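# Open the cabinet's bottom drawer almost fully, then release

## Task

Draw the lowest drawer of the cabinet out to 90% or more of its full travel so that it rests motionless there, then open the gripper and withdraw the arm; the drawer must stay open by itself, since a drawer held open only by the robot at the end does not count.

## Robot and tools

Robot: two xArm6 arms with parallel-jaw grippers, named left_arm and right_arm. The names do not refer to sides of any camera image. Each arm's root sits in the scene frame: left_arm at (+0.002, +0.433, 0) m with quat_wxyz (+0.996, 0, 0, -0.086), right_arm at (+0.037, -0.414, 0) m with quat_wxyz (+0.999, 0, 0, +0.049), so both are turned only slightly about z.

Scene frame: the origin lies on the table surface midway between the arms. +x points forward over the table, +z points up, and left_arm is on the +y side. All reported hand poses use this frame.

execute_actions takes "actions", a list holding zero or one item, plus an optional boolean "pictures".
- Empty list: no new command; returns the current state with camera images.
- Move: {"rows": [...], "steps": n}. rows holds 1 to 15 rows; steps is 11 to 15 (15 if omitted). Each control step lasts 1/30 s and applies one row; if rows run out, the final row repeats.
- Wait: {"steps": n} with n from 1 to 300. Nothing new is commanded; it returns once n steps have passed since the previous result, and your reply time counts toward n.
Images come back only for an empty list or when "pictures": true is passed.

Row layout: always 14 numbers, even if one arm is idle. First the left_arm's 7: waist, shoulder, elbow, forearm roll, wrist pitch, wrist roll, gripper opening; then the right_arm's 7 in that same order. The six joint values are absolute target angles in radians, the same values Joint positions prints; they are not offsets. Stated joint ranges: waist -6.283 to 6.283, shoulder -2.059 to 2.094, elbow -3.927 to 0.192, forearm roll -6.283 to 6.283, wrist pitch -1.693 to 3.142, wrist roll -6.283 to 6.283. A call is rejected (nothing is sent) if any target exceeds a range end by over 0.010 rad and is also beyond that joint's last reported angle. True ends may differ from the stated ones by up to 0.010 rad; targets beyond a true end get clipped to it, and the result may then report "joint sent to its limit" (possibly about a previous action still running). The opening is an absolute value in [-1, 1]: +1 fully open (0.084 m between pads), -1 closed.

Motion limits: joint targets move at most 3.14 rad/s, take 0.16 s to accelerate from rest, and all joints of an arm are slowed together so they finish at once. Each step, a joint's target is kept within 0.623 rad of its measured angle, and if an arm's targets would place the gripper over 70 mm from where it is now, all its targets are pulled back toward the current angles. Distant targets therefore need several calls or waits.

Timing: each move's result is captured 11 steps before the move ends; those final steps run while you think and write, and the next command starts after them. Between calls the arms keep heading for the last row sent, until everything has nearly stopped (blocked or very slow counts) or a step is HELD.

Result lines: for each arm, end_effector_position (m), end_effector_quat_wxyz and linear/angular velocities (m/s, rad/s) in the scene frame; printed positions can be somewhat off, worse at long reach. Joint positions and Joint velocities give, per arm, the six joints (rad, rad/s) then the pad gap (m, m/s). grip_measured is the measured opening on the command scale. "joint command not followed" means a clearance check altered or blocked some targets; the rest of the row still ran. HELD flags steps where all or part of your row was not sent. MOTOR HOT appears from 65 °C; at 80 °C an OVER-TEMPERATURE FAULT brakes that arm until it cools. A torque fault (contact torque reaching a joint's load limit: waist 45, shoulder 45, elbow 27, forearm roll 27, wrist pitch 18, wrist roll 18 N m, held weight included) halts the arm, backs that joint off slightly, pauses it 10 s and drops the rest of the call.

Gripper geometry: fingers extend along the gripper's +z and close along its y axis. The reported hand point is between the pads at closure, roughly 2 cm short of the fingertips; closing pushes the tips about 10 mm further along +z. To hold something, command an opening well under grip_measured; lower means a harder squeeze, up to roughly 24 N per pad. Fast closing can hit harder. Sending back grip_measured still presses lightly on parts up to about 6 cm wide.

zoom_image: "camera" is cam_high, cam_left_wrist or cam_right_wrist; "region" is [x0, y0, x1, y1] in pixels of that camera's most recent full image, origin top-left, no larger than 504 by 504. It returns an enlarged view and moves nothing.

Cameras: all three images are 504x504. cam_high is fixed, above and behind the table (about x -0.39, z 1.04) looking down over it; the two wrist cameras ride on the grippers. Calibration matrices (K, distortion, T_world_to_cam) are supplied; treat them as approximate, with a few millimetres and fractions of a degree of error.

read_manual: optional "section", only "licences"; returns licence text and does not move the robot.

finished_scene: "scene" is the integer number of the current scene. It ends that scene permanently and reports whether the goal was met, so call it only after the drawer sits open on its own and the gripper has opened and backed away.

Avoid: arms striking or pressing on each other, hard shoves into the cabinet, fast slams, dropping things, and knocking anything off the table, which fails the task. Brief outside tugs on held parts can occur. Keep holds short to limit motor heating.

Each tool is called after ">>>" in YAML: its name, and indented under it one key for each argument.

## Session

>>> execute_actions:
  actions: []

Scene clock: 0.00 s of 3900.00 s.
left_arm: end_effector_position=(+0.6930, +0.5685, +0.2044) grip_measured=+1.00 end_effector_quat_wxyz=(+0.238, +0.819, +0.481, +0.204) end_effector_velocity=(+0.001, -0.000, +0.002) end_effector_angular_velocity=(+0.000, -0.003, -0.001) | right_arm: end_effector_position=(+0.3147, -0.5283, +0.2413) grip_measured=+1.00 end_effector_quat_wxyz=(-0.061, -0.375, +0.922, +0.068) end_effector_velocity=(-0.000, -0.000, -0.000) end_effector_angular_velocity=(+0.001, +0.000, +0.000)
Joint positions: left_arm=[ 0.431  0.495 -1.532 -0.645  0.583 -0.34   0.084] | right_arm=[-0.496 -0.459 -0.766  0.011  1.406  1.967  0.084]
Joint velocities: left_arm=[-0.    -0.002 -0.001 -0.001  0.     0.001 -0.   ] | right_arm=[-0.001  0.     0.     0.     0.    -0.001  0.   ]
camera_calibration (this result's frames):
cam_left_wrist: T_world_to_cam=[[0.683981, -0.42988, 0.589384, -0.316825], [-0.453424, -0.883429, -0.118148, 0.909685], [0.571469, -0.18643, -0.799167, -0.001352], [0, 0, 0, 1]] pos_world=[0.629948, 0.667193, 0.293129]
cam_right_wrist: T_world_to_cam=[[-0.672996, 0.722103, 0.160135, 0.592529], [0.724608, 0.687111, -0.0531208, 0.212594], [-0.148389, 0.0802852, -0.985665, 0.457265], [0, 0, 0, 1]] pos_world=[0.312575, -0.610654, 0.367118]

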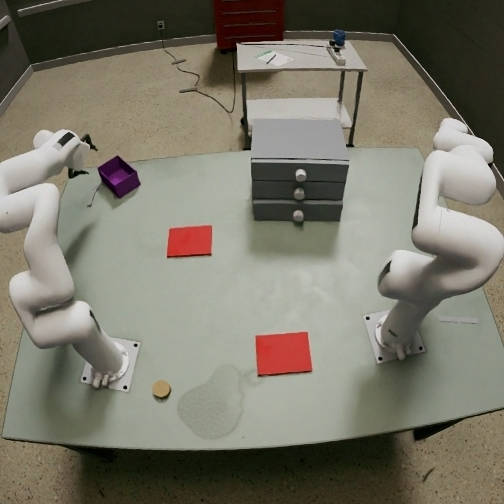

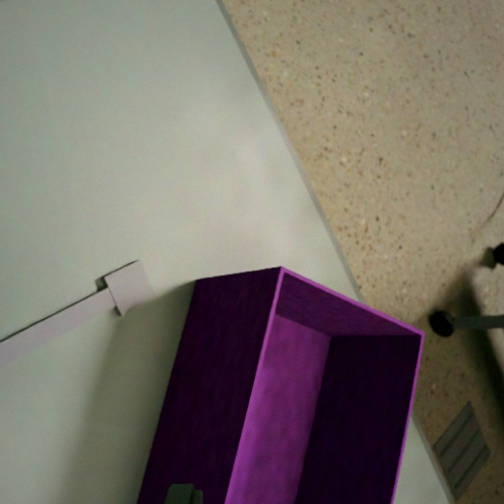

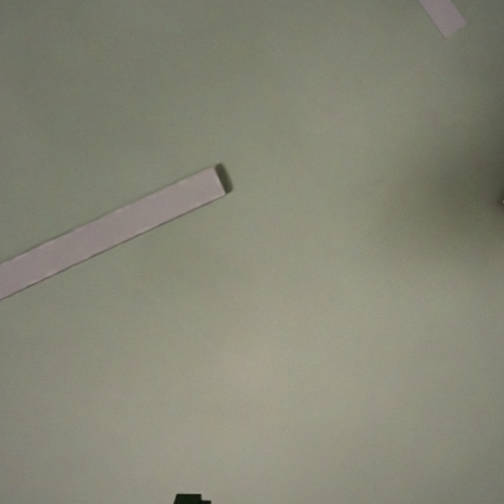

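>>> zoom_image:
  camera: "cam_high"
  region: [230, 100, 370, 240]

Region (230, 100, 370, 240) of cam_high's 504x504 image, scaled by 3.600, with more detail than that image has.

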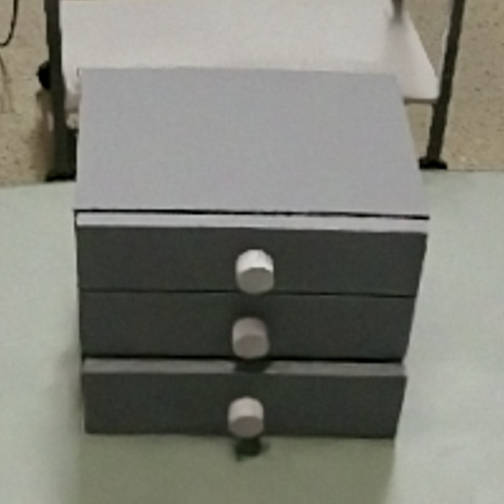

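>>> execute_actions:
  actions:
    - {"rows":[[0.431,0.495,-1.532,-0.645,0.583,-0.34,1,0.95,-0.3,-0.4,-1.869,0.917,2.776,1]],"steps":15}

>>> execute_actions:
  actions:
    - {"steps":45}

>>> execute_actions:
  actions:
    - {"rows":[[0.431,0.495,-1.532,-0.645,0.583,-0.34,1,0.909,0.169,-0.498,-1.869,0.917,2.776,1]],"steps":15}

>>> execute_actions:
  actions:
    - {"steps":30}
  pictures: true

Scene clock: 2.60 s of 3900.00 s.
left_arm: end_effector_position=(+0.6931, +0.5686, +0.2045) grip_measured=+1.00 end_effector_quat_wxyz=(+0.238, +0.819, +0.481, +0.204) end_effector_velocity=(+0.000, +0.001, +0.002) end_effector_angular_velocity=(-0.002, -0.004, +0.005) | right_arm: end_effector_position=(+0.3183, -0.5269, +0.2296) grip_measured=+1.00 end_effector_quat_wxyz=(-0.079, -0.381, +0.920, +0.044) end_effector_velocity=(+0.061, +0.062, -0.267) end_effector_angular_velocity=(-1.124, +0.370, +0.453)
Joint positions: left_arm=[ 0.431  0.495 -1.532 -0.645  0.583 -0.34   0.084] | right_arm=[-0.447 -0.448 -0.739 -0.042  1.364  2.021  0.084]
Joint velocities: left_arm=[ 0.002 -0.002 -0.001 -0.003 -0.    -0.002 -0.   ] | right_arm=[ 1.073  0.256  0.597 -1.086 -0.846  1.077 -0.   ]
Steps of this call (steps 1 to 74: nothing new was sent; steps 75 to 78: the first 4 steps of this action). Readings (joint positions):
75: left_arm=[0.431 0.495 -1.532 -0.645 0.583 -0.340] | right_arm=[-0.496 -0.459 -0.765 0.010 1.406 1.968]
76: left_arm=[0.431 0.495 -1.532 -0.645 0.583 -0.340] | right_arm=[-0.491 -0.458 -0.763 0.004 1.401 1.974]
78: the state above

Scene clock: 4.10 s of 3900.00 s.
left_arm: end_effector_position=(+0.6931, +0.5687, +0.2047) grip_measured=+1.00 end_effector_quat_wxyz=(+0.238, +0.819, +0.481, +0.204) end_effector_velocity=(+0.000, +0.000, -0.001) end_effector_angular_velocity=(+0.000, -0.000, +0.001) | right_arm: end_effector_position=(+0.3746, -0.1266, +0.2082) grip_measured=+1.00 end_effector_quat_wxyz=(-0.132, +0.806, -0.093, +0.569) end_effector_velocity=(-0.006, +0.014, +0.003) end_effector_angular_velocity=(-0.014, -0.027, +0.067)
Joint positions: left_arm=[ 0.431  0.495 -1.532 -0.645  0.583 -0.34   0.084] | right_arm=[ 0.947 -0.3   -0.4   -1.863  0.918  2.775  0.084]
Joint velocities: left_arm=[ 0.     0.001 -0.    -0.    -0.002  0.    -0.   ] | right_arm=[ 0.022  0.001  0.002 -0.059 -0.004  0.008 -0.   ]
Kept back: nothing.
Steps of this call (steps 1 to 11: the last 11 steps of your previous action; steps 12 to 45: the robot went on to your last target). Readings (joint positions):
1: left_arm=[0.431 0.495 -1.532 -0.645 0.583 -0.340] | right_arm=[-0.406 -0.438 -0.716 -0.082 1.333 2.061]
2: left_arm=[0.431 0.495 -1.532 -0.645 0.583 -0.340] | right_arm=[-0.362 -0.426 -0.690 -0.126 1.301 2.104]
4: left_arm=[0.431 0.495 -1.532 -0.645 0.583 -0.340] | right_arm=[-0.271 -0.404 -0.641 -0.215 1.241 2.194]
8: left_arm=[0.431 0.495 -1.532 -0.645 0.583 -0.340] | right_arm=[-0.079 -0.371 -0.566 -0.407 1.141 2.371]
45: the state above

Scene clock: 4.23 s of 3900.00 s.
left_arm: end_effector_position=(+0.6931, +0.5687, +0.2047) grip_measured=+1.00 end_effector_quat_wxyz=(+0.238, +0.819, +0.481, +0.204) end_effector_velocity=(+0.000, +0.000, -0.000) end_effector_angular_velocity=(+0.000, +0.000, +0.001) | right_arm: end_effector_position=(+0.3760, -0.1258, +0.1940) grip_measured=+1.00 end_effector_quat_wxyz=(-0.119, +0.813, -0.084, +0.564) end_effector_velocity=(+0.032, -0.017, -0.330) end_effector_angular_velocity=(-0.690, +0.398, -0.083)
Joint positions: left_arm=[ 0.431  0.495 -1.532 -0.645  0.583 -0.34   0.084] | right_arm=[ 0.945 -0.252 -0.413 -1.867  0.918  2.776  0.084]
Joint velocities: left_arm=[ 0.     0.001 -0.001  0.    -0.001 -0.001 -0.   ] | right_arm=[-0.087  1.047 -0.248 -0.006  0.001  0.001 -0.   ]
Steps of this call (steps 1 to 4: the first 4 steps of this action). Readings (joint positions):
1: left_arm=[0.431 0.495 -1.532 -0.645 0.583 -0.340] | right_arm=[0.947 -0.300 -0.400 -1.864 0.918 2.775]
2: left_arm=[0.431 0.495 -1.532 -0.645 0.583 -0.340] | right_arm=[0.948 -0.295 -0.402 -1.865 0.917 2.776]
4: the state above

Scene clock: 5.23 s of 3900.00 s.
left_arm: end_effector_position=(+0.6931, +0.5687, +0.2047) grip_measured=+1.00 end_effector_quat_wxyz=(+0.238, +0.819, +0.481, +0.204) end_effector_velocity=(-0.000, +0.000, -0.001) end_effector_angular_velocity=(+0.000, +0.001, -0.000) | right_arm: end_effector_position=(+0.3731, -0.1579, +0.0522) grip_measured=+1.00 end_effector_quat_wxyz=(+0.015, +0.866, -0.026, +0.500) end_effector_velocity=(-0.000, -0.000, -0.001) end_effector_angular_velocity=(-0.002, +0.002, -0.001)
Joint positions: left_arm=[ 0.431  0.495 -1.532 -0.645  0.583 -0.34   0.084] | right_arm=[ 0.909  0.169 -0.498 -1.869  0.917  2.776  0.084]
Joint velocities: left_arm=[ 0.     0.001  0.001 -0.    -0.001  0.001  0.   ] | right_arm=[ 0.     0.003 -0.     0.001 -0.     0.001 -0.   ]
Kept back: nothing.
Steps of this call (steps 1 to 11: the last 11 steps of your previous action; steps 12 to 30: the robot went on to your last target). Readings (joint positions):
1: left_arm=[0.431 0.495 -1.532 -0.645 0.583 -0.340] | right_arm=[0.941 -0.213 -0.421 -1.867 0.918 2.776]
2: left_arm=[0.431 0.495 -1.532 -0.645 0.583 -0.340] | right_arm=[0.938 -0.170 -0.429 -1.867 0.917 2.776]
4: left_arm=[0.431 0.495 -1.532 -0.645 0.583 -0.340] | right_arm=[0.931 -0.089 -0.443 -1.867 0.917 2.776]
8: left_arm=[0.431 0.495 -1.532 -0.645 0.583 -0.340] | right_arm=[0.918 0.061 -0.475 -1.868 0.917 2.776]
30: the state above
All arms were judged still, so your last target was given up. Only a new action makes them travel on or press farther. Fingers that are still opening or closing keep moving.
camera_calibration (this result's frames):
cam_left_wrist: T_world_to_cam=[[0.683937, -0.42926, 0.589886, -0.317345], [-0.452672, -0.883796, -0.118293, 0.909696], [0.572117, -0.18612, -0.798775, -0.001827], [0, 0, 0, 1]] pos_world=[0.629883, 0.667422, 0.293348]
cam_right_wrist: T_world_to_cam=[[-0.0610107, -0.997935, -0.0200783, -0.0958571], [-0.507249, 0.0483236, -0.860444, 0.306627], [0.859637, -0.0423116, -0.50915, -0.170521], [0, 0, 0, 1]] pos_world=[0.296274, -0.117692, 0.17509]

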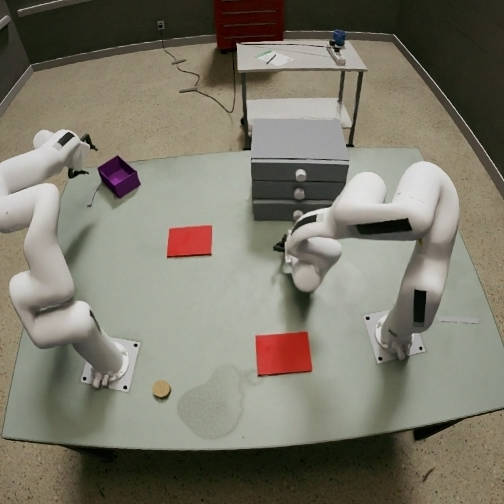

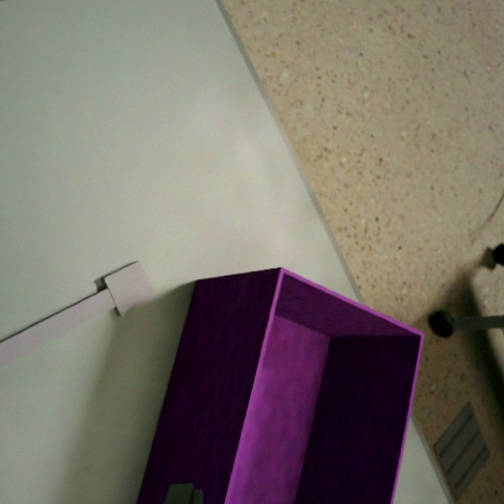

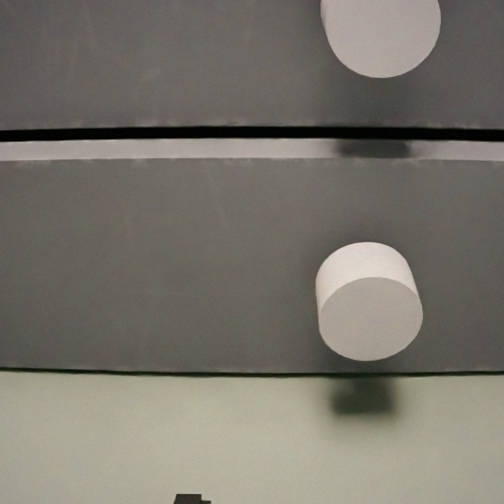

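>>> execute_actions:
  actions:
    - {"rows":[[0.431,0.495,-1.532,-0.645,0.583,-0.34,1,0.842,0.194,-0.536,-1.929,0.892,2.768,1],[0.431,0.495,-1.532,-0.645,0.583,-0.34,1,0.842,0.194,-0.536,-1.929,0.892,2.768,1],[0.431,0.495,-1.532,-0.645,0.583,-0.34,1,0.842,0.194,-0.536,-1.929,0.892,2.768,1],[0.431,0.495,-1.532,-0.645,0.583,-0.34,1,0.779,0.222,-0.578,-1.984,0.867,2.760,1],[0.431,0.495,-1.532,-0.645,0.583,-0.34,1,0.779,0.222,-0.578,-1.984,0.867,2.760,1],[0.431,0.495,-1.532,-0.645,0.583,-0.34,1,0.779,0.222,-0.578,-1.984,0.867,2.760,1],[0.431,0.495,-1.532,-0.645,0.583,-0.34,1,0.722,0.252,-0.627,-2.030,0.840,2.751,1],[0.431,0.495,-1.532,-0.645,0.583,-0.34,1,0.722,0.252,-0.627,-2.030,0.840,2.751,1],[0.431,0.495,-1.532,-0.645,0.583,-0.34,1,0.722,0.252,-0.627,-2.030,0.840,2.751,1],[0.431,0.495,-1.532,-0.645,0.583,-0.34,1,0.680,0.278,-0.668,-2.062,0.819,2.743,1]],"steps":15}

>>> execute_actions:
  actions:
    - {"steps":25}
  pictures: true

Scene clock: 8.67 s of 3900.00 s.
left_arm: end_effector_position=(+0.6931, +0.5687, +0.2047) grip_measured=+1.00 end_effector_quat_wxyz=(+0.238, +0.819, +0.481, +0.204) end_effector_velocity=(-0.000, +0.001, +0.000) end_effector_angular_velocity=(+0.001, -0.000, -0.000) | right_arm: end_effector_position=(+0.3831, -0.1583, +0.0519) grip_measured=+1.00 end_effector_quat_wxyz=(+0.015, +0.866, -0.025, +0.499) end_effector_velocity=(+0.155, -0.008, +0.006) end_effector_angular_velocity=(+0.004, -0.016, -0.009)
Joint positions: left_arm=[ 0.431  0.495 -1.532 -0.645  0.583 -0.34   0.084] | right_arm=[ 0.878  0.181 -0.515 -1.898  0.905  2.772  0.084]
Joint velocities: left_arm=[ 0.001 -0.     0.     0.001 -0.     0.001  0.   ] | right_arm=[-0.453  0.167 -0.269 -0.391 -0.157 -0.052  0.   ]
Steps of this call (steps 1 to 90: nothing new was sent; then 0.30 s passed at rest; steps 91 to 94: the first 4 steps of this action). Readings (joint positions):
91: left_arm=[0.431 0.495 -1.532 -0.645 0.583 -0.340] | right_arm=[0.909 0.169 -0.498 -1.869 0.917 2.776]
92: left_arm=[0.431 0.495 -1.532 -0.645 0.583 -0.340] | right_arm=[0.904 0.171 -0.501 -1.875 0.914 2.775]
94: the state above

Scene clock: 9.50 s of 3900.00 s.
left_arm: end_effector_position=(+0.6931, +0.5687, +0.2047) grip_measured=+1.00 end_effector_quat_wxyz=(+0.238, +0.819, +0.481, +0.204) end_effector_velocity=(+0.000, +0.000, +0.001) end_effector_angular_velocity=(+0.000, -0.002, +0.001) | right_arm: end_effector_position=(+0.4574, -0.1635, +0.0520) grip_measured=+1.00 end_effector_quat_wxyz=(+0.015, +0.866, -0.026, +0.499) end_effector_velocity=(+0.001, +0.000, +0.000) end_effector_angular_velocity=(-0.000, -0.001, +0.000)
Joint positions: left_arm=[ 0.431  0.495 -1.532 -0.645  0.583 -0.34   0.084] | right_arm=[ 0.68   0.278 -0.668 -2.062  0.819  2.743  0.084]
Joint velocities: left_arm=[ 0.    -0.001 -0.001  0.    -0.001 -0.001 -0.   ] | right_arm=[-0.002  0.001 -0.003 -0.002 -0.001 -0.001 -0.   ]
Kept back: nothing.
Steps of this call (steps 1 to 11: the last 11 steps of your previous action; steps 12 to 25: the robot went on to your last target). Readings (joint positions):
1: left_arm=[0.431 0.495 -1.532 -0.645 0.583 -0.340] | right_arm=[0.861 0.187 -0.526 -1.912 0.898 2.770]
2: left_arm=[0.431 0.495 -1.532 -0.645 0.583 -0.340] | right_arm=[0.842 0.195 -0.538 -1.929 0.891 2.768]
4: left_arm=[0.431 0.495 -1.532 -0.645 0.583 -0.340] | right_arm=[0.804 0.212 -0.563 -1.961 0.876 2.763]
8: left_arm=[0.431 0.495 -1.532 -0.645 0.583 -0.340] | right_arm=[0.730 0.249 -0.623 -2.022 0.844 2.752]
25: the state above
camera_calibration (this result's frames):
cam_left_wrist: T_world_to_cam=[[0.683937, -0.42926, 0.589886, -0.317345], [-0.452672, -0.883796, -0.118293, 0.909696], [0.572117, -0.18612, -0.798775, -0.00182692], [0, 0, 0, 1]] pos_world=[0.629883, 0.667422, 0.293348]
cam_right_wrist: T_world_to_cam=[[-0.0608987, -0.997949, -0.0197202, -0.0964384], [-0.507954, 0.0479924, -0.860046, 0.349703], [0.859229, -0.0423587, -0.509835, -0.243105], [0, 0, 0, 1]] pos_world=[0.380642, -0.123321, 0.174915]

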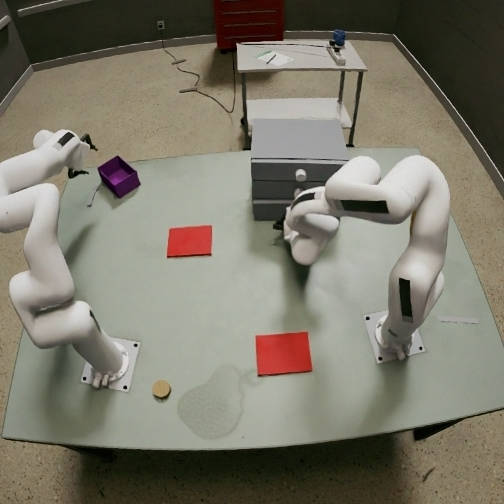

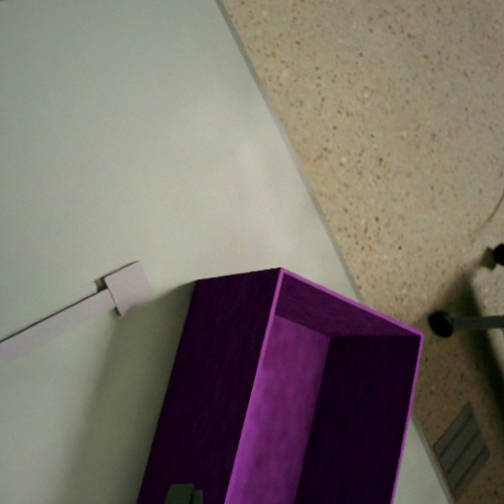

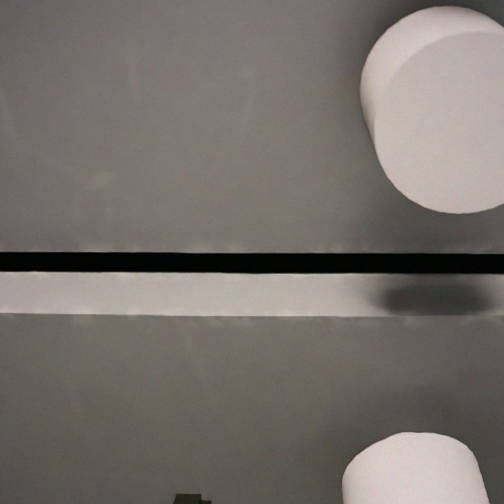

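>>> execute_actions:
  actions:
    - {"rows":[[0.431,0.495,-1.532,-0.645,0.583,-0.34,1,0.670,0.291,-0.690,-2.078,0.809,2.739,1],[0.431,0.495,-1.532,-0.645,0.583,-0.34,1,0.670,0.291,-0.690,-2.078,0.809,2.739,1],[0.431,0.495,-1.532,-0.645,0.583,-0.34,1,0.670,0.291,-0.690,-2.078,0.809,2.739,1],[0.431,0.495,-1.532,-0.645,0.583,-0.34,1,0.670,0.291,-0.690,-2.078,0.809,2.739,0.7],[0.431,0.495,-1.532,-0.645,0.583,-0.34,1,0.670,0.291,-0.690,-2.078,0.809,2.739,0.4],[0.431,0.495,-1.532,-0.645,0.583,-0.34,1,0.670,0.291,-0.690,-2.078,0.809,2.739,0.2],[0.431,0.495,-1.532,-0.645,0.583,-0.34,1,0.670,0.291,-0.690,-2.078,0.809,2.739,0],[0.431,0.495,-1.532,-0.645,0.583,-0.34,1,0.670,0.291,-0.690,-2.078,0.809,2.739,-0.1],[0.431,0.495,-1.532,-0.645,0.583,-0.34,1,0.670,0.291,-0.690,-2.078,0.809,2.739,-0.2],[0.431,0.495,-1.532,-0.645,0.583,-0.34,1,0.670,0.291,-0.690,-2.078,0.809,2.739,-0.3],[0.431,0.495,-1.532,-0.645,0.583,-0.34,1,0.670,0.291,-0.690,-2.078,0.809,2.739,-0.4],[0.431,0.495,-1.532,-0.645,0.583,-0.34,1,0.670,0.291,-0.690,-2.078,0.809,2.739,-0.55],[0.431,0.495,-1.532,-0.645,0.583,-0.34,1,0.670,0.291,-0.690,-2.078,0.809,2.739,-0.8]],"steps":15}

>>> execute_actions:
  actions:
    - {"rows":[[0.431,0.495,-1.532,-0.645,0.583,-0.34,1,0.670,0.291,-0.690,-2.078,0.809,2.739,-0.9],[0.431,0.495,-1.532,-0.645,0.583,-0.34,1,0.670,0.291,-0.690,-2.078,0.809,2.739,-0.9],[0.431,0.495,-1.532,-0.645,0.583,-0.34,1,0.670,0.291,-0.690,-2.078,0.809,2.739,-0.9],[0.431,0.495,-1.532,-0.645,0.583,-0.34,1,0.679,0.285,-0.680,-2.071,0.813,2.741,-0.9],[0.431,0.495,-1.532,-0.645,0.583,-0.34,1,0.692,0.277,-0.666,-2.061,0.820,2.743,-0.9],[0.431,0.495,-1.532,-0.645,0.583,-0.34,1,0.705,0.268,-0.653,-2.051,0.827,2.746,-0.9],[0.431,0.495,-1.532,-0.645,0.583,-0.34,1,0.718,0.260,-0.640,-2.041,0.833,2.748,-0.9],[0.431,0.495,-1.532,-0.645,0.583,-0.34,1,0.732,0.252,-0.627,-2.030,0.840,2.751,-0.9],[0.431,0.495,-1.532,-0.645,0.583,-0.34,1,0.746,0.244,-0.614,-2.019,0.847,2.753,-0.9],[0.431,0.495,-1.532,-0.645,0.583,-0.34,1,0.760,0.237,-0.602,-2.008,0.853,2.756,-0.9],[0.431,0.495,-1.532,-0.645,0.583,-0.34,1,0.774,0.229,-0.590,-1.996,0.860,2.758,-0.9],[0.431,0.495,-1.532,-0.645,0.583,-0.34,1,0.789,0.222,-0.578,-1.984,0.867,2.760,-0.9],[0.431,0.495,-1.532,-0.645,0.583,-0.34,1,0.804,0.215,-0.567,-1.971,0.873,2.762,-0.9],[0.431,0.495,-1.532,-0.645,0.583,-0.34,1,0.820,0.208,-0.556,-1.957,0.879,2.764,-0.9],[0.431,0.495,-1.532,-0.645,0.583,-0.34,1,0.836,0.201,-0.546,-1.943,0.886,2.766,-0.9]]}

>>> execute_actions:
  actions:
    - {"rows":[[0.431,0.495,-1.532,-0.645,0.583,-0.34,1,0.852,0.194,-0.536,-1.929,0.892,2.768,-0.9],[0.431,0.495,-1.532,-0.645,0.583,-0.34,1,0.868,0.188,-0.526,-1.914,0.898,2.770,-0.9],[0.431,0.495,-1.532,-0.645,0.583,-0.34,1,0.885,0.181,-0.516,-1.899,0.905,2.772,-0.9],[0.431,0.495,-1.532,-0.645,0.583,-0.34,1,0.902,0.175,-0.507,-1.884,0.911,2.774,-0.9],[0.431,0.495,-1.532,-0.645,0.583,-0.34,1,0.919,0.169,-0.498,-1.869,0.917,2.776,-0.9],[0.431,0.495,-1.532,-0.645,0.583,-0.34,1,0.939,0.162,-0.487,-1.852,0.924,2.778,-0.9],[0.431,0.495,-1.532,-0.645,0.583,-0.34,1,0.959,0.155,-0.477,-1.834,0.931,2.780,-0.9],[0.431,0.495,-1.532,-0.645,0.583,-0.34,1,0.979,0.149,-0.467,-1.816,0.938,2.781,-0.9],[0.431,0.495,-1.532,-0.645,0.583,-0.34,1,1.000,0.142,-0.458,-1.798,0.945,2.783,-0.9],[0.431,0.495,-1.532,-0.645,0.583,-0.34,1,1.021,0.137,-0.449,-1.779,0.952,2.785,-0.9],[0.431,0.495,-1.532,-0.645,0.583,-0.34,1,1.042,0.131,-0.441,-1.760,0.959,2.786,-0.9],[0.431,0.495,-1.532,-0.645,0.583,-0.34,1,1.064,0.126,-0.433,-1.740,0.966,2.788,-0.9],[0.431,0.495,-1.532,-0.645,0.583,-0.34,1,1.086,0.121,-0.4255,-1.720,0.973,2.789,-0.9]],"steps":15}

>>> execute_actions:
  actions:
    - {"steps":20}
  pictures: true

Scene clock: 12.13 s of 3900.00 s.
left_arm: end_effector_position=(+0.6931, +0.5687, +0.2047) grip_measured=+1.00 end_effector_quat_wxyz=(+0.238, +0.819, +0.481, +0.204) end_effector_velocity=(+0.000, +0.001, +0.002) end_effector_angular_velocity=(+0.001, -0.002, -0.000) | right_arm: end_effector_position=(+0.4612, -0.1614, +0.0522) grip_measured=+0.88 end_effector_quat_wxyz=(+0.014, +0.866, -0.024, +0.500) end_effector_velocity=(+0.038, +0.021, +0.008) end_effector_angular_velocity=(+0.013, -0.022, +0.039)
Joint positions: left_arm=[ 0.431  0.495 -1.532 -0.645  0.583 -0.34   0.084] | right_arm=[ 0.675  0.285 -0.68  -2.071  0.814  2.741  0.08 ]
Joint velocities: left_arm=[ 0.001 -0.001 -0.001  0.001  0.001  0.     0.   ] | right_arm=[-0.051  0.061 -0.117 -0.073 -0.04  -0.019 -0.183]
Steps of this call (steps 1 to 15: the robot went on to your last target; steps 16 to 75: nothing new was sent; steps 76 to 79: the first 4 steps of this action). Readings (joint positions):
76: left_arm=[0.431 0.495 -1.532 -0.645 0.583 -0.340] | right_arm=[0.680 0.278 -0.668 -2.062 0.819 2.743]
77: left_arm=[0.431 0.495 -1.532 -0.645 0.583 -0.340] | right_arm=[0.679 0.280 -0.671 -2.065 0.817 2.742]
79: the state above

Scene clock: 12.63 s of 3900.00 s.
left_arm: end_effector_position=(+0.6931, +0.5687, +0.2047) grip_measured=+1.00 end_effector_quat_wxyz=(+0.238, +0.819, +0.481, +0.204) end_effector_velocity=(-0.000, -0.001, -0.000) end_effector_angular_velocity=(-0.000, +0.000, -0.000) | right_arm: end_effector_position=(+0.4653, -0.1639, +0.0525) grip_measured=-0.28 end_effector_quat_wxyz=(+0.016, +0.865, -0.025, +0.502) end_effector_velocity=(-0.006, +0.003, +0.001) end_effector_angular_velocity=(-0.004, -0.014, +0.001)
Joint positions: left_arm=[ 0.431  0.495 -1.532 -0.645  0.583 -0.34   0.084] | right_arm=[ 0.666  0.29  -0.686 -2.076  0.816  2.739  0.032]
Joint velocities: left_arm=[-0.001 -0.     0.001 -0.    -0.001  0.     0.   ] | right_arm=[ 0.027 -0.003  0.013  0.014  0.027  0.007 -0.001]
Steps of this call (steps 1 to 11: the last 11 steps of your previous action; steps 12 to 15: the first 4 steps of this action). Readings (joint positions):
12: left_arm=[0.431 0.495 -1.532 -0.645 0.583 -0.340] | right_arm=[0.665 0.290 -0.685 -2.075 0.816 2.739]
13: left_arm=[0.431 0.495 -1.532 -0.645 0.583 -0.340] | right_arm=[0.665 0.290 -0.685 -2.075 0.816 2.739]
15: the state above

Scene clock: 13.13 s of 3900.00 s.
left_arm: end_effector_position=(+0.6931, +0.5687, +0.2047) grip_measured=+1.00 end_effector_quat_wxyz=(+0.238, +0.819, +0.481, +0.204) end_effector_velocity=(+0.000, +0.000, +0.001) end_effector_angular_velocity=(-0.000, -0.002, +0.001) | right_arm: end_effector_position=(+0.4004, -0.1582, +0.0524) grip_measured=-0.28 end_effector_quat_wxyz=(+0.016, +0.864, -0.022, +0.502) end_effector_velocity=(-0.168, +0.015, -0.000) end_effector_angular_velocity=(+0.007, +0.003, +0.004)
Joint positions: left_arm=[ 0.431  0.495 -1.532 -0.645  0.583 -0.34   0.084] | right_arm=[ 0.832  0.203 -0.547 -1.943  0.892  2.766  0.032]
Joint velocities: left_arm=[ 0.001 -0.001 -0.002  0.     0.001 -0.001 -0.   ] | right_arm=[ 0.481 -0.2    0.308  0.414  0.185  0.061 -0.   ]
Steps of this call (steps 1 to 11: the last 11 steps of your previous action; steps 12 to 15: the first 4 steps of this action). Readings (joint positions):
12: left_arm=[0.431 0.495 -1.532 -0.645 0.583 -0.340] | right_arm=[0.786 0.224 -0.579 -1.983 0.873 2.760]
13: left_arm=[0.431 0.495 -1.532 -0.645 0.583 -0.340] | right_arm=[0.801 0.217 -0.569 -1.970 0.879 2.762]
15: the state above

Scene clock: 13.80 s of 3900.00 s.
left_arm: end_effector_position=(+0.6931, +0.5687, +0.2047) grip_measured=+1.00 end_effector_quat_wxyz=(+0.238, +0.819, +0.481, +0.204) end_effector_velocity=(+0.000, +0.000, -0.000) end_effector_angular_velocity=(-0.000, +0.001, -0.000) | right_arm: end_effector_position=(+0.3211, -0.1522, +0.0522) grip_measured=-0.28 end_effector_quat_wxyz=(+0.013, +0.866, -0.020, +0.500) end_effector_velocity=(-0.006, -0.000, -0.000) end_effector_angular_velocity=(+0.001, +0.003, -0.001)
Joint positions: left_arm=[ 0.431  0.495 -1.532 -0.645  0.583 -0.34   0.084] | right_arm=[ 1.084  0.122 -0.428 -1.723  0.973  2.789  0.032]
Joint velocities: left_arm=[ 0.     0.001 -0.001  0.     0.     0.    -0.   ] | right_arm=[ 0.019 -0.008  0.008  0.02   0.003  0.    -0.   ]
Kept back: nothing.
Steps of this call (steps 1 to 11: the last 11 steps of your previous action; steps 12 to 20: the robot went on to your last target). Readings (joint positions):
1: left_arm=[0.431 0.495 -1.532 -0.645 0.583 -0.340] | right_arm=[0.848 0.197 -0.537 -1.929 0.898 2.768]
2: left_arm=[0.431 0.495 -1.532 -0.645 0.583 -0.340] | right_arm=[0.865 0.190 -0.527 -1.915 0.904 2.770]
4: left_arm=[0.431 0.495 -1.532 -0.645 0.583 -0.340] | right_arm=[0.900 0.177 -0.508 -1.885 0.917 2.774]
8: left_arm=[0.431 0.495 -1.532 -0.645 0.583 -0.340] | right_arm=[0.976 0.152 -0.470 -1.819 0.942 2.781]
20: the state above
camera_calibration (this result's frames):
cam_left_wrist: T_world_to_cam=[[0.683938, -0.42926, 0.589886, -0.317345], [-0.452672, -0.883796, -0.118293, 0.909696], [0.572117, -0.18612, -0.798775, -0.00182691], [0, 0, 0, 1]] pos_world=[0.629883, 0.667422, 0.293348]
cam_right_wrist: T_world_to_cam=[[-0.048066, -0.998667, -0.0188308, -0.0977016], [-0.507132, 0.0406416, -0.86091, 0.27878], [0.860527, -0.0318308, -0.508409, -0.124237], [0, 0, 0, 1]] pos_world=[0.243592, -0.112856, 0.175001]

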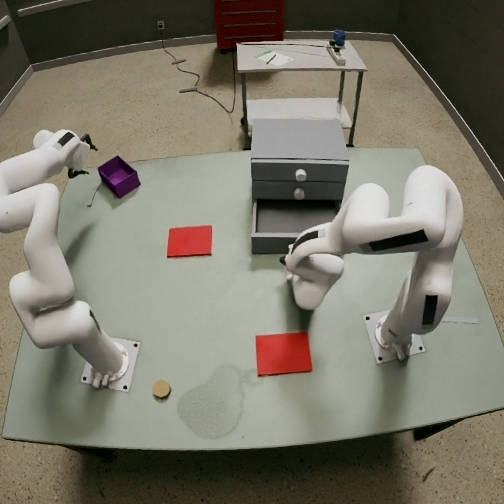

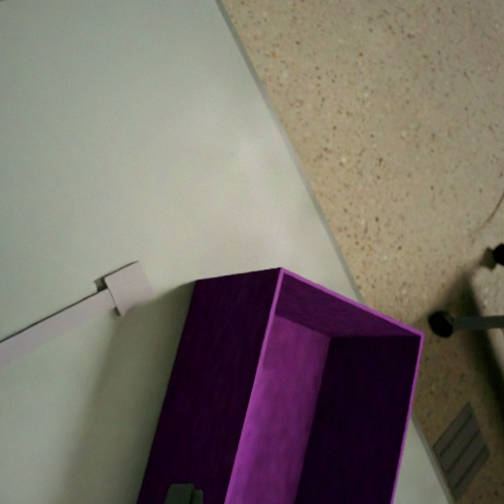

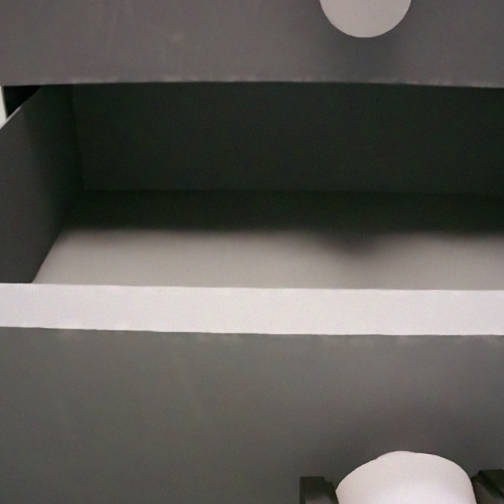

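>>> execute_actions:
  actions:
    - {"rows":[[0.431,0.495,-1.532,-0.645,0.583,-0.34,1,1.099,0.118,-0.422,-1.708,0.977,2.790,-0.7],[0.431,0.495,-1.532,-0.645,0.583,-0.34,1,1.112,0.116,-0.418,-1.696,0.981,2.790,-0.7],[0.431,0.495,-1.532,-0.645,0.583,-0.34,1,1.125,0.114,-0.415,-1.684,0.985,2.791,-0.7],[0.431,0.495,-1.532,-0.645,0.583,-0.34,1,1.139,0.111,-0.411,-1.672,0.989,2.791,-0.7],[0.431,0.495,-1.532,-0.645,0.583,-0.34,1,1.152,0.109,-0.408,-1.660,0.993,2.792,-0.7],[0.431,0.495,-1.532,-0.645,0.583,-0.34,1,1.166,0.107,-0.405,-1.647,0.997,2.792,-0.7],[0.431,0.495,-1.532,-0.645,0.583,-0.34,1,1.179,0.105,-0.402,-1.635,1.001,2.793,-0.7],[0.431,0.495,-1.532,-0.645,0.583,-0.34,1,1.187,0.104,-0.400,-1.628,1.003,2.793,-0.7],[0.431,0.495,-1.532,-0.645,0.583,-0.34,1,1.194,0.103,-0.399,-1.621,1.005,2.794,-0.7],[0.431,0.495,-1.532,-0.645,0.583,-0.34,1,1.202,0.102,-0.397,-1.613,1.008,2.794,-0.7],[0.431,0.495,-1.532,-0.645,0.583,-0.34,1,1.210,0.101,-0.396,-1.606,1.010,2.794,-0.7],[0.431,0.495,-1.532,-0.645,0.583,-0.34,1,1.217,0.100,-0.395,-1.599,1.012,2.795,-0.7],[0.431,0.495,-1.532,-0.645,0.583,-0.34,1,1.225,0.099,-0.393,-1.592,1.014,2.795,-0.7],[0.431,0.495,-1.532,-0.645,0.583,-0.34,1,1.233,0.098,-0.392,-1.585,1.017,2.795,-0.7],[0.431,0.495,-1.532,-0.645,0.583,-0.34,1,1.240,0.097,-0.391,-1.577,1.019,2.796,-0.7]]}

>>> execute_actions:
  actions:
    - {"steps":20}
  pictures: true

Scene clock: 15.33 s of 3900.00 s.
left_arm: end_effector_position=(+0.6931, +0.5687, +0.2047) grip_measured=+1.00 end_effector_quat_wxyz=(+0.238, +0.819, +0.481, +0.204) end_effector_velocity=(-0.000, -0.000, -0.000) end_effector_angular_velocity=(+0.000, +0.000, -0.001) | right_arm: end_effector_position=(+0.3166, -0.1526, +0.0520) grip_measured=-0.29 end_effector_quat_wxyz=(+0.013, +0.866, -0.021, +0.500) end_effector_velocity=(-0.064, +0.005, -0.001) end_effector_angular_velocity=(-0.005, +0.002, +0.006)
Joint positions: left_arm=[ 0.431  0.495 -1.532 -0.645  0.583 -0.34   0.084] | right_arm=[ 1.1    0.118 -0.422 -1.707  0.977  2.79   0.032]
Joint velocities: left_arm=[-0.    -0.     0.001  0.     0.     0.001 -0.   ] | right_arm=[ 0.232 -0.042  0.063  0.211  0.069  0.008  0.   ]
Steps of this call (steps 1 to 30: the robot went on to your last target; steps 31 to 42: nothing new was sent; steps 43 to 46: the first 4 steps of this action). Readings (joint positions):
43: left_arm=[0.431 0.495 -1.532 -0.645 0.583 -0.340] | right_arm=[1.086 0.121 -0.426 -1.720 0.973 2.789]
44: left_arm=[0.431 0.495 -1.532 -0.645 0.583 -0.340] | right_arm=[1.088 0.120 -0.425 -1.718 0.974 2.789]
46: the state above

Scene clock: 16.00 s of 3900.00 s.
left_arm: end_effector_position=(+0.6931, +0.5687, +0.2047) grip_measured=+1.00 end_effector_quat_wxyz=(+0.238, +0.819, +0.481, +0.204) end_effector_velocity=(+0.000, +0.000, +0.001) end_effector_angular_velocity=(+0.001, -0.002, -0.001) | right_arm: end_effector_position=(+0.2808, -0.1504, +0.0522) grip_measured=-0.29 end_effector_quat_wxyz=(+0.014, +0.865, -0.021, +0.501) end_effector_velocity=(-0.002, -0.002, +0.001) end_effector_angular_velocity=(-0.000, -0.003, -0.010)
Joint positions: left_arm=[ 0.431  0.495 -1.532 -0.645  0.583 -0.34   0.084] | right_arm=[ 1.235  0.099 -0.394 -1.58   1.02   2.796  0.031]
Joint velocities: left_arm=[ 0.    -0.001 -0.001 -0.     0.001  0.001 -0.   ] | right_arm=[ 0.009 -0.001  0.002  0.017  0.009  0.001 -0.   ]
Kept back: nothing.
Steps of this call (steps 1 to 11: the last 11 steps of your previous action; steps 12 to 20: the robot went on to your last target). Readings (joint positions):
1: left_arm=[0.431 0.495 -1.532 -0.645 0.583 -0.340] | right_arm=[1.108 0.117 -0.420 -1.699 0.980 2.790]
2: left_arm=[0.431 0.495 -1.532 -0.645 0.583 -0.340] | right_arm=[1.118 0.115 -0.417 -1.690 0.983 2.790]
4: left_arm=[0.431 0.495 -1.532 -0.645 0.583 -0.340] | right_arm=[1.141 0.111 -0.411 -1.670 0.990 2.791]
8: left_arm=[0.431 0.495 -1.532 -0.645 0.583 -0.340] | right_arm=[1.184 0.105 -0.402 -1.632 1.002 2.793]
20: the state above
camera_calibration (this result's frames):
cam_left_wrist: T_world_to_cam=[[0.683938, -0.42926, 0.589886, -0.317345], [-0.452672, -0.883796, -0.118292, 0.909696], [0.572117, -0.18612, -0.798775, -0.00182689], [0, 0, 0, 1]] pos_world=[0.629883, 0.667422, 0.293348]
cam_right_wrist: T_world_to_cam=[[-0.0503296, -0.998582, -0.0173692, -0.0972986], [-0.506384, 0.0405046, -0.861356, 0.258067], [0.860838, -0.0345562, -0.507705, -0.0901053], [0, 0, 0, 1]] pos_world=[0.20335, -0.110727, 0.17485]

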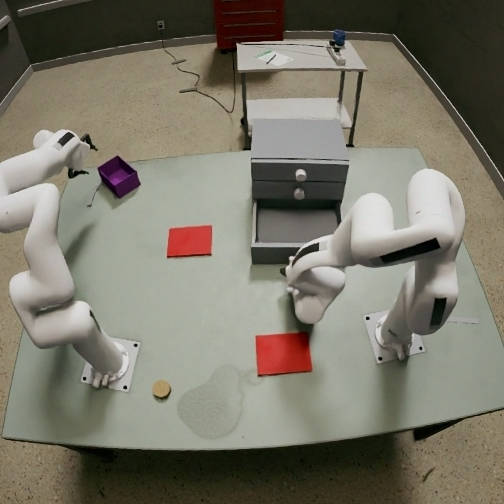

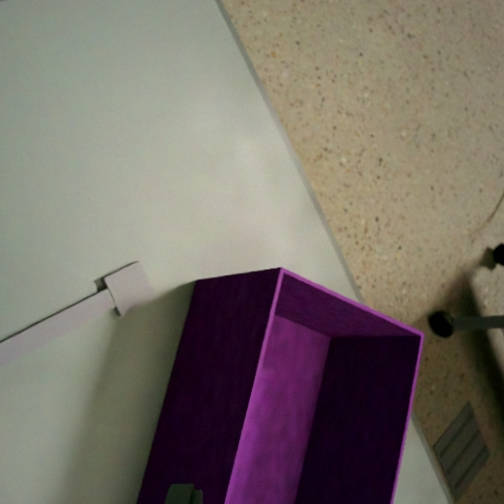

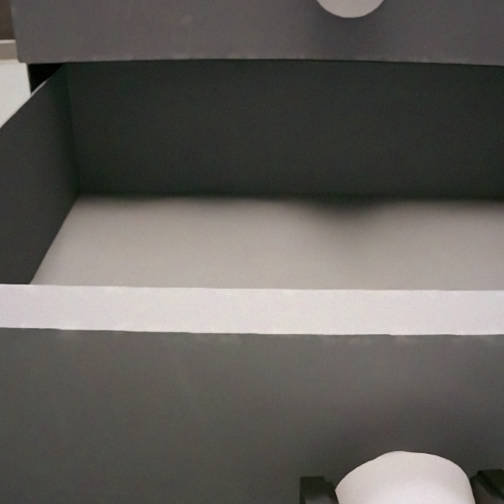

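>>> execute_actions:
  actions:
    - {"rows":[[0.431,0.495,-1.532,-0.645,0.583,-0.34,1,1.238,0.098,-0.392,-1.578,1.019,2.796,1],[0.431,0.495,-1.532,-0.645,0.583,-0.34,1,1.238,0.098,-0.392,-1.578,1.019,2.796,1],[0.431,0.495,-1.532,-0.645,0.583,-0.34,1,1.238,0.098,-0.392,-1.578,1.019,2.796,1],[0.431,0.495,-1.532,-0.645,0.583,-0.34,1,1.238,0.098,-0.392,-1.578,1.019,2.796,1],[0.431,0.495,-1.532,-0.645,0.583,-0.34,1,1.238,0.098,-0.392,-1.578,1.019,2.796,1],[0.431,0.495,-1.532,-0.645,0.583,-0.34,1,1.238,0.098,-0.392,-1.578,1.019,2.796,1],[0.431,0.495,-1.532,-0.645,0.583,-0.34,1,1.238,0.098,-0.392,-1.578,1.019,2.796,1],[0.431,0.495,-1.532,-0.645,0.583,-0.34,1,1.238,0.098,-0.392,-1.578,1.019,2.796,1],[0.431,0.495,-1.532,-0.645,0.583,-0.34,1,1.62,0.03,-0.39,-1.21,1.13,2.80,1]],"steps":15}

>>> execute_actions:
  actions:
    - {"steps":32}
  pictures: true

Scene clock: 16.90 s of 3900.00 s.
left_arm: end_effector_position=(+0.6931, +0.5687, +0.2047) grip_measured=+1.00 end_effector_quat_wxyz=(+0.238, +0.819, +0.481, +0.204) end_effector_velocity=(-0.000, -0.000, -0.000) end_effector_angular_velocity=(-0.000, +0.002, -0.001) | right_arm: end_effector_position=(+0.2766, -0.1492, +0.0510) grip_measured=+0.28 end_effector_quat_wxyz=(+0.011, +0.867, -0.017, +0.497) end_effector_velocity=(+0.005, -0.002, -0.000) end_effector_angular_velocity=(-0.002, -0.004, -0.012)
Joint positions: left_arm=[ 0.431  0.495 -1.532 -0.645  0.583 -0.34   0.084] | right_arm=[ 1.245  0.096 -0.39  -1.577  1.013  2.796  0.056]
Joint velocities: left_arm=[ 0.     0.    -0.     0.001  0.002  0.    -0.   ] | right_arm=[-0.014  0.006 -0.005 -0.004  0.003  0.001  0.205]
Steps of this call (steps 1 to 15: the robot went on to your last target; steps 16 to 23: nothing new was sent; steps 24 to 27: the first 4 steps of this action). Readings (joint positions):
24: left_arm=[0.431 0.495 -1.532 -0.645 0.583 -0.340] | right_arm=[1.241 0.097 -0.391 -1.577 1.020 2.796]
25: left_arm=[0.431 0.495 -1.532 -0.645 0.583 -0.340] | right_arm=[1.244 0.096 -0.390 -1.577 1.015 2.796]
27: the state above

Scene clock: 17.97 s of 3900.00 s.
left_arm: end_effector_position=(+0.6931, +0.5687, +0.2047) grip_measured=+1.00 end_effector_quat_wxyz=(+0.238, +0.819, +0.481, +0.204) end_effector_velocity=(+0.000, +0.000, +0.001) end_effector_angular_velocity=(+0.001, -0.002, -0.000) | right_arm: end_effector_position=(+0.1810, -0.1377, +0.0675) grip_measured=+1.00 end_effector_quat_wxyz=(-0.006, +0.869, -0.034, +0.494) end_effector_velocity=(-0.001, +0.000, +0.000) end_effector_angular_velocity=(+0.001, +0.000, +0.002)
Joint positions: left_arm=[ 0.431  0.495 -1.532 -0.645  0.583 -0.34   0.084] | right_arm=[ 1.619  0.03  -0.39  -1.21   1.13   2.8    0.084]
Joint velocities: left_arm=[ 0.001 -0.002 -0.001  0.     0.001  0.     0.   ] | right_arm=[ 0.004 -0.001 -0.     0.002  0.001 -0.001 -0.   ]
Kept back: nothing.
Steps of this call (steps 1 to 11: the last 11 steps of your previous action; steps 12 to 32: the robot went on to your last target). Readings (joint positions):
1: left_arm=[0.431 0.495 -1.532 -0.645 0.583 -0.340] | right_arm=[1.245 0.096 -0.390 -1.577 1.013 2.796]
2: left_arm=[0.431 0.495 -1.532 -0.645 0.583 -0.340] | right_arm=[1.244 0.096 -0.391 -1.577 1.014 2.796]
4: left_arm=[0.431 0.495 -1.532 -0.645 0.583 -0.340] | right_arm=[1.242 0.097 -0.391 -1.578 1.016 2.796]
8: left_arm=[0.431 0.495 -1.532 -0.645 0.583 -0.340] | right_arm=[1.285 0.090 -0.391 -1.531 1.034 2.797]
32: the state above
camera_calibration (this result's frames):
cam_left_wrist: T_world_to_cam=[[0.683938, -0.42926, 0.589886, -0.317345], [-0.452672, -0.883796, -0.118292, 0.909696], [0.572117, -0.18612, -0.798775, -0.00182693], [0, 0, 0, 1]] pos_world=[0.629883, 0.667422, 0.293348]
cam_right_wrist: T_world_to_cam=[[-0.0541181, -0.996406, -0.0651656, -0.0851279], [-0.517545, 0.0838011, -0.851543, 0.227509], [0.853943, -0.0123578, -0.52022, 0.00916019], [0, 0, 0, 1]] pos_world=[0.105317, -0.103774, 0.192952]

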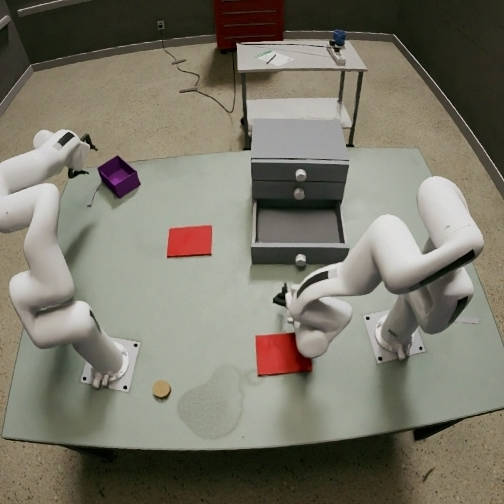

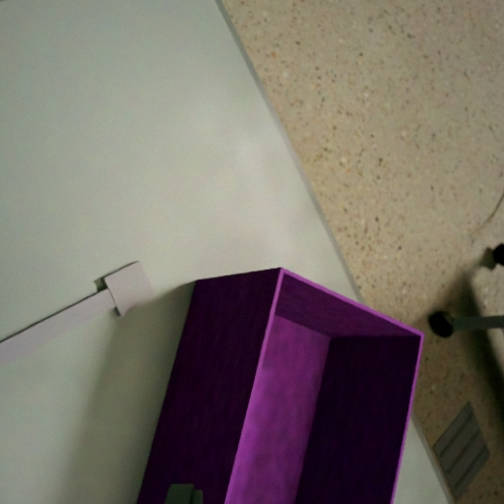

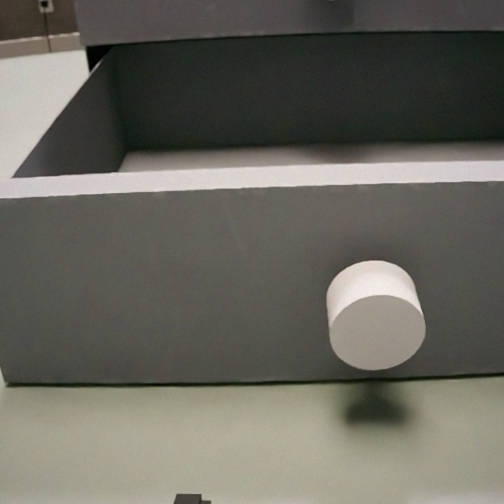

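>>> finished_scene:
  scene: 2

The scene is finished: the task was done.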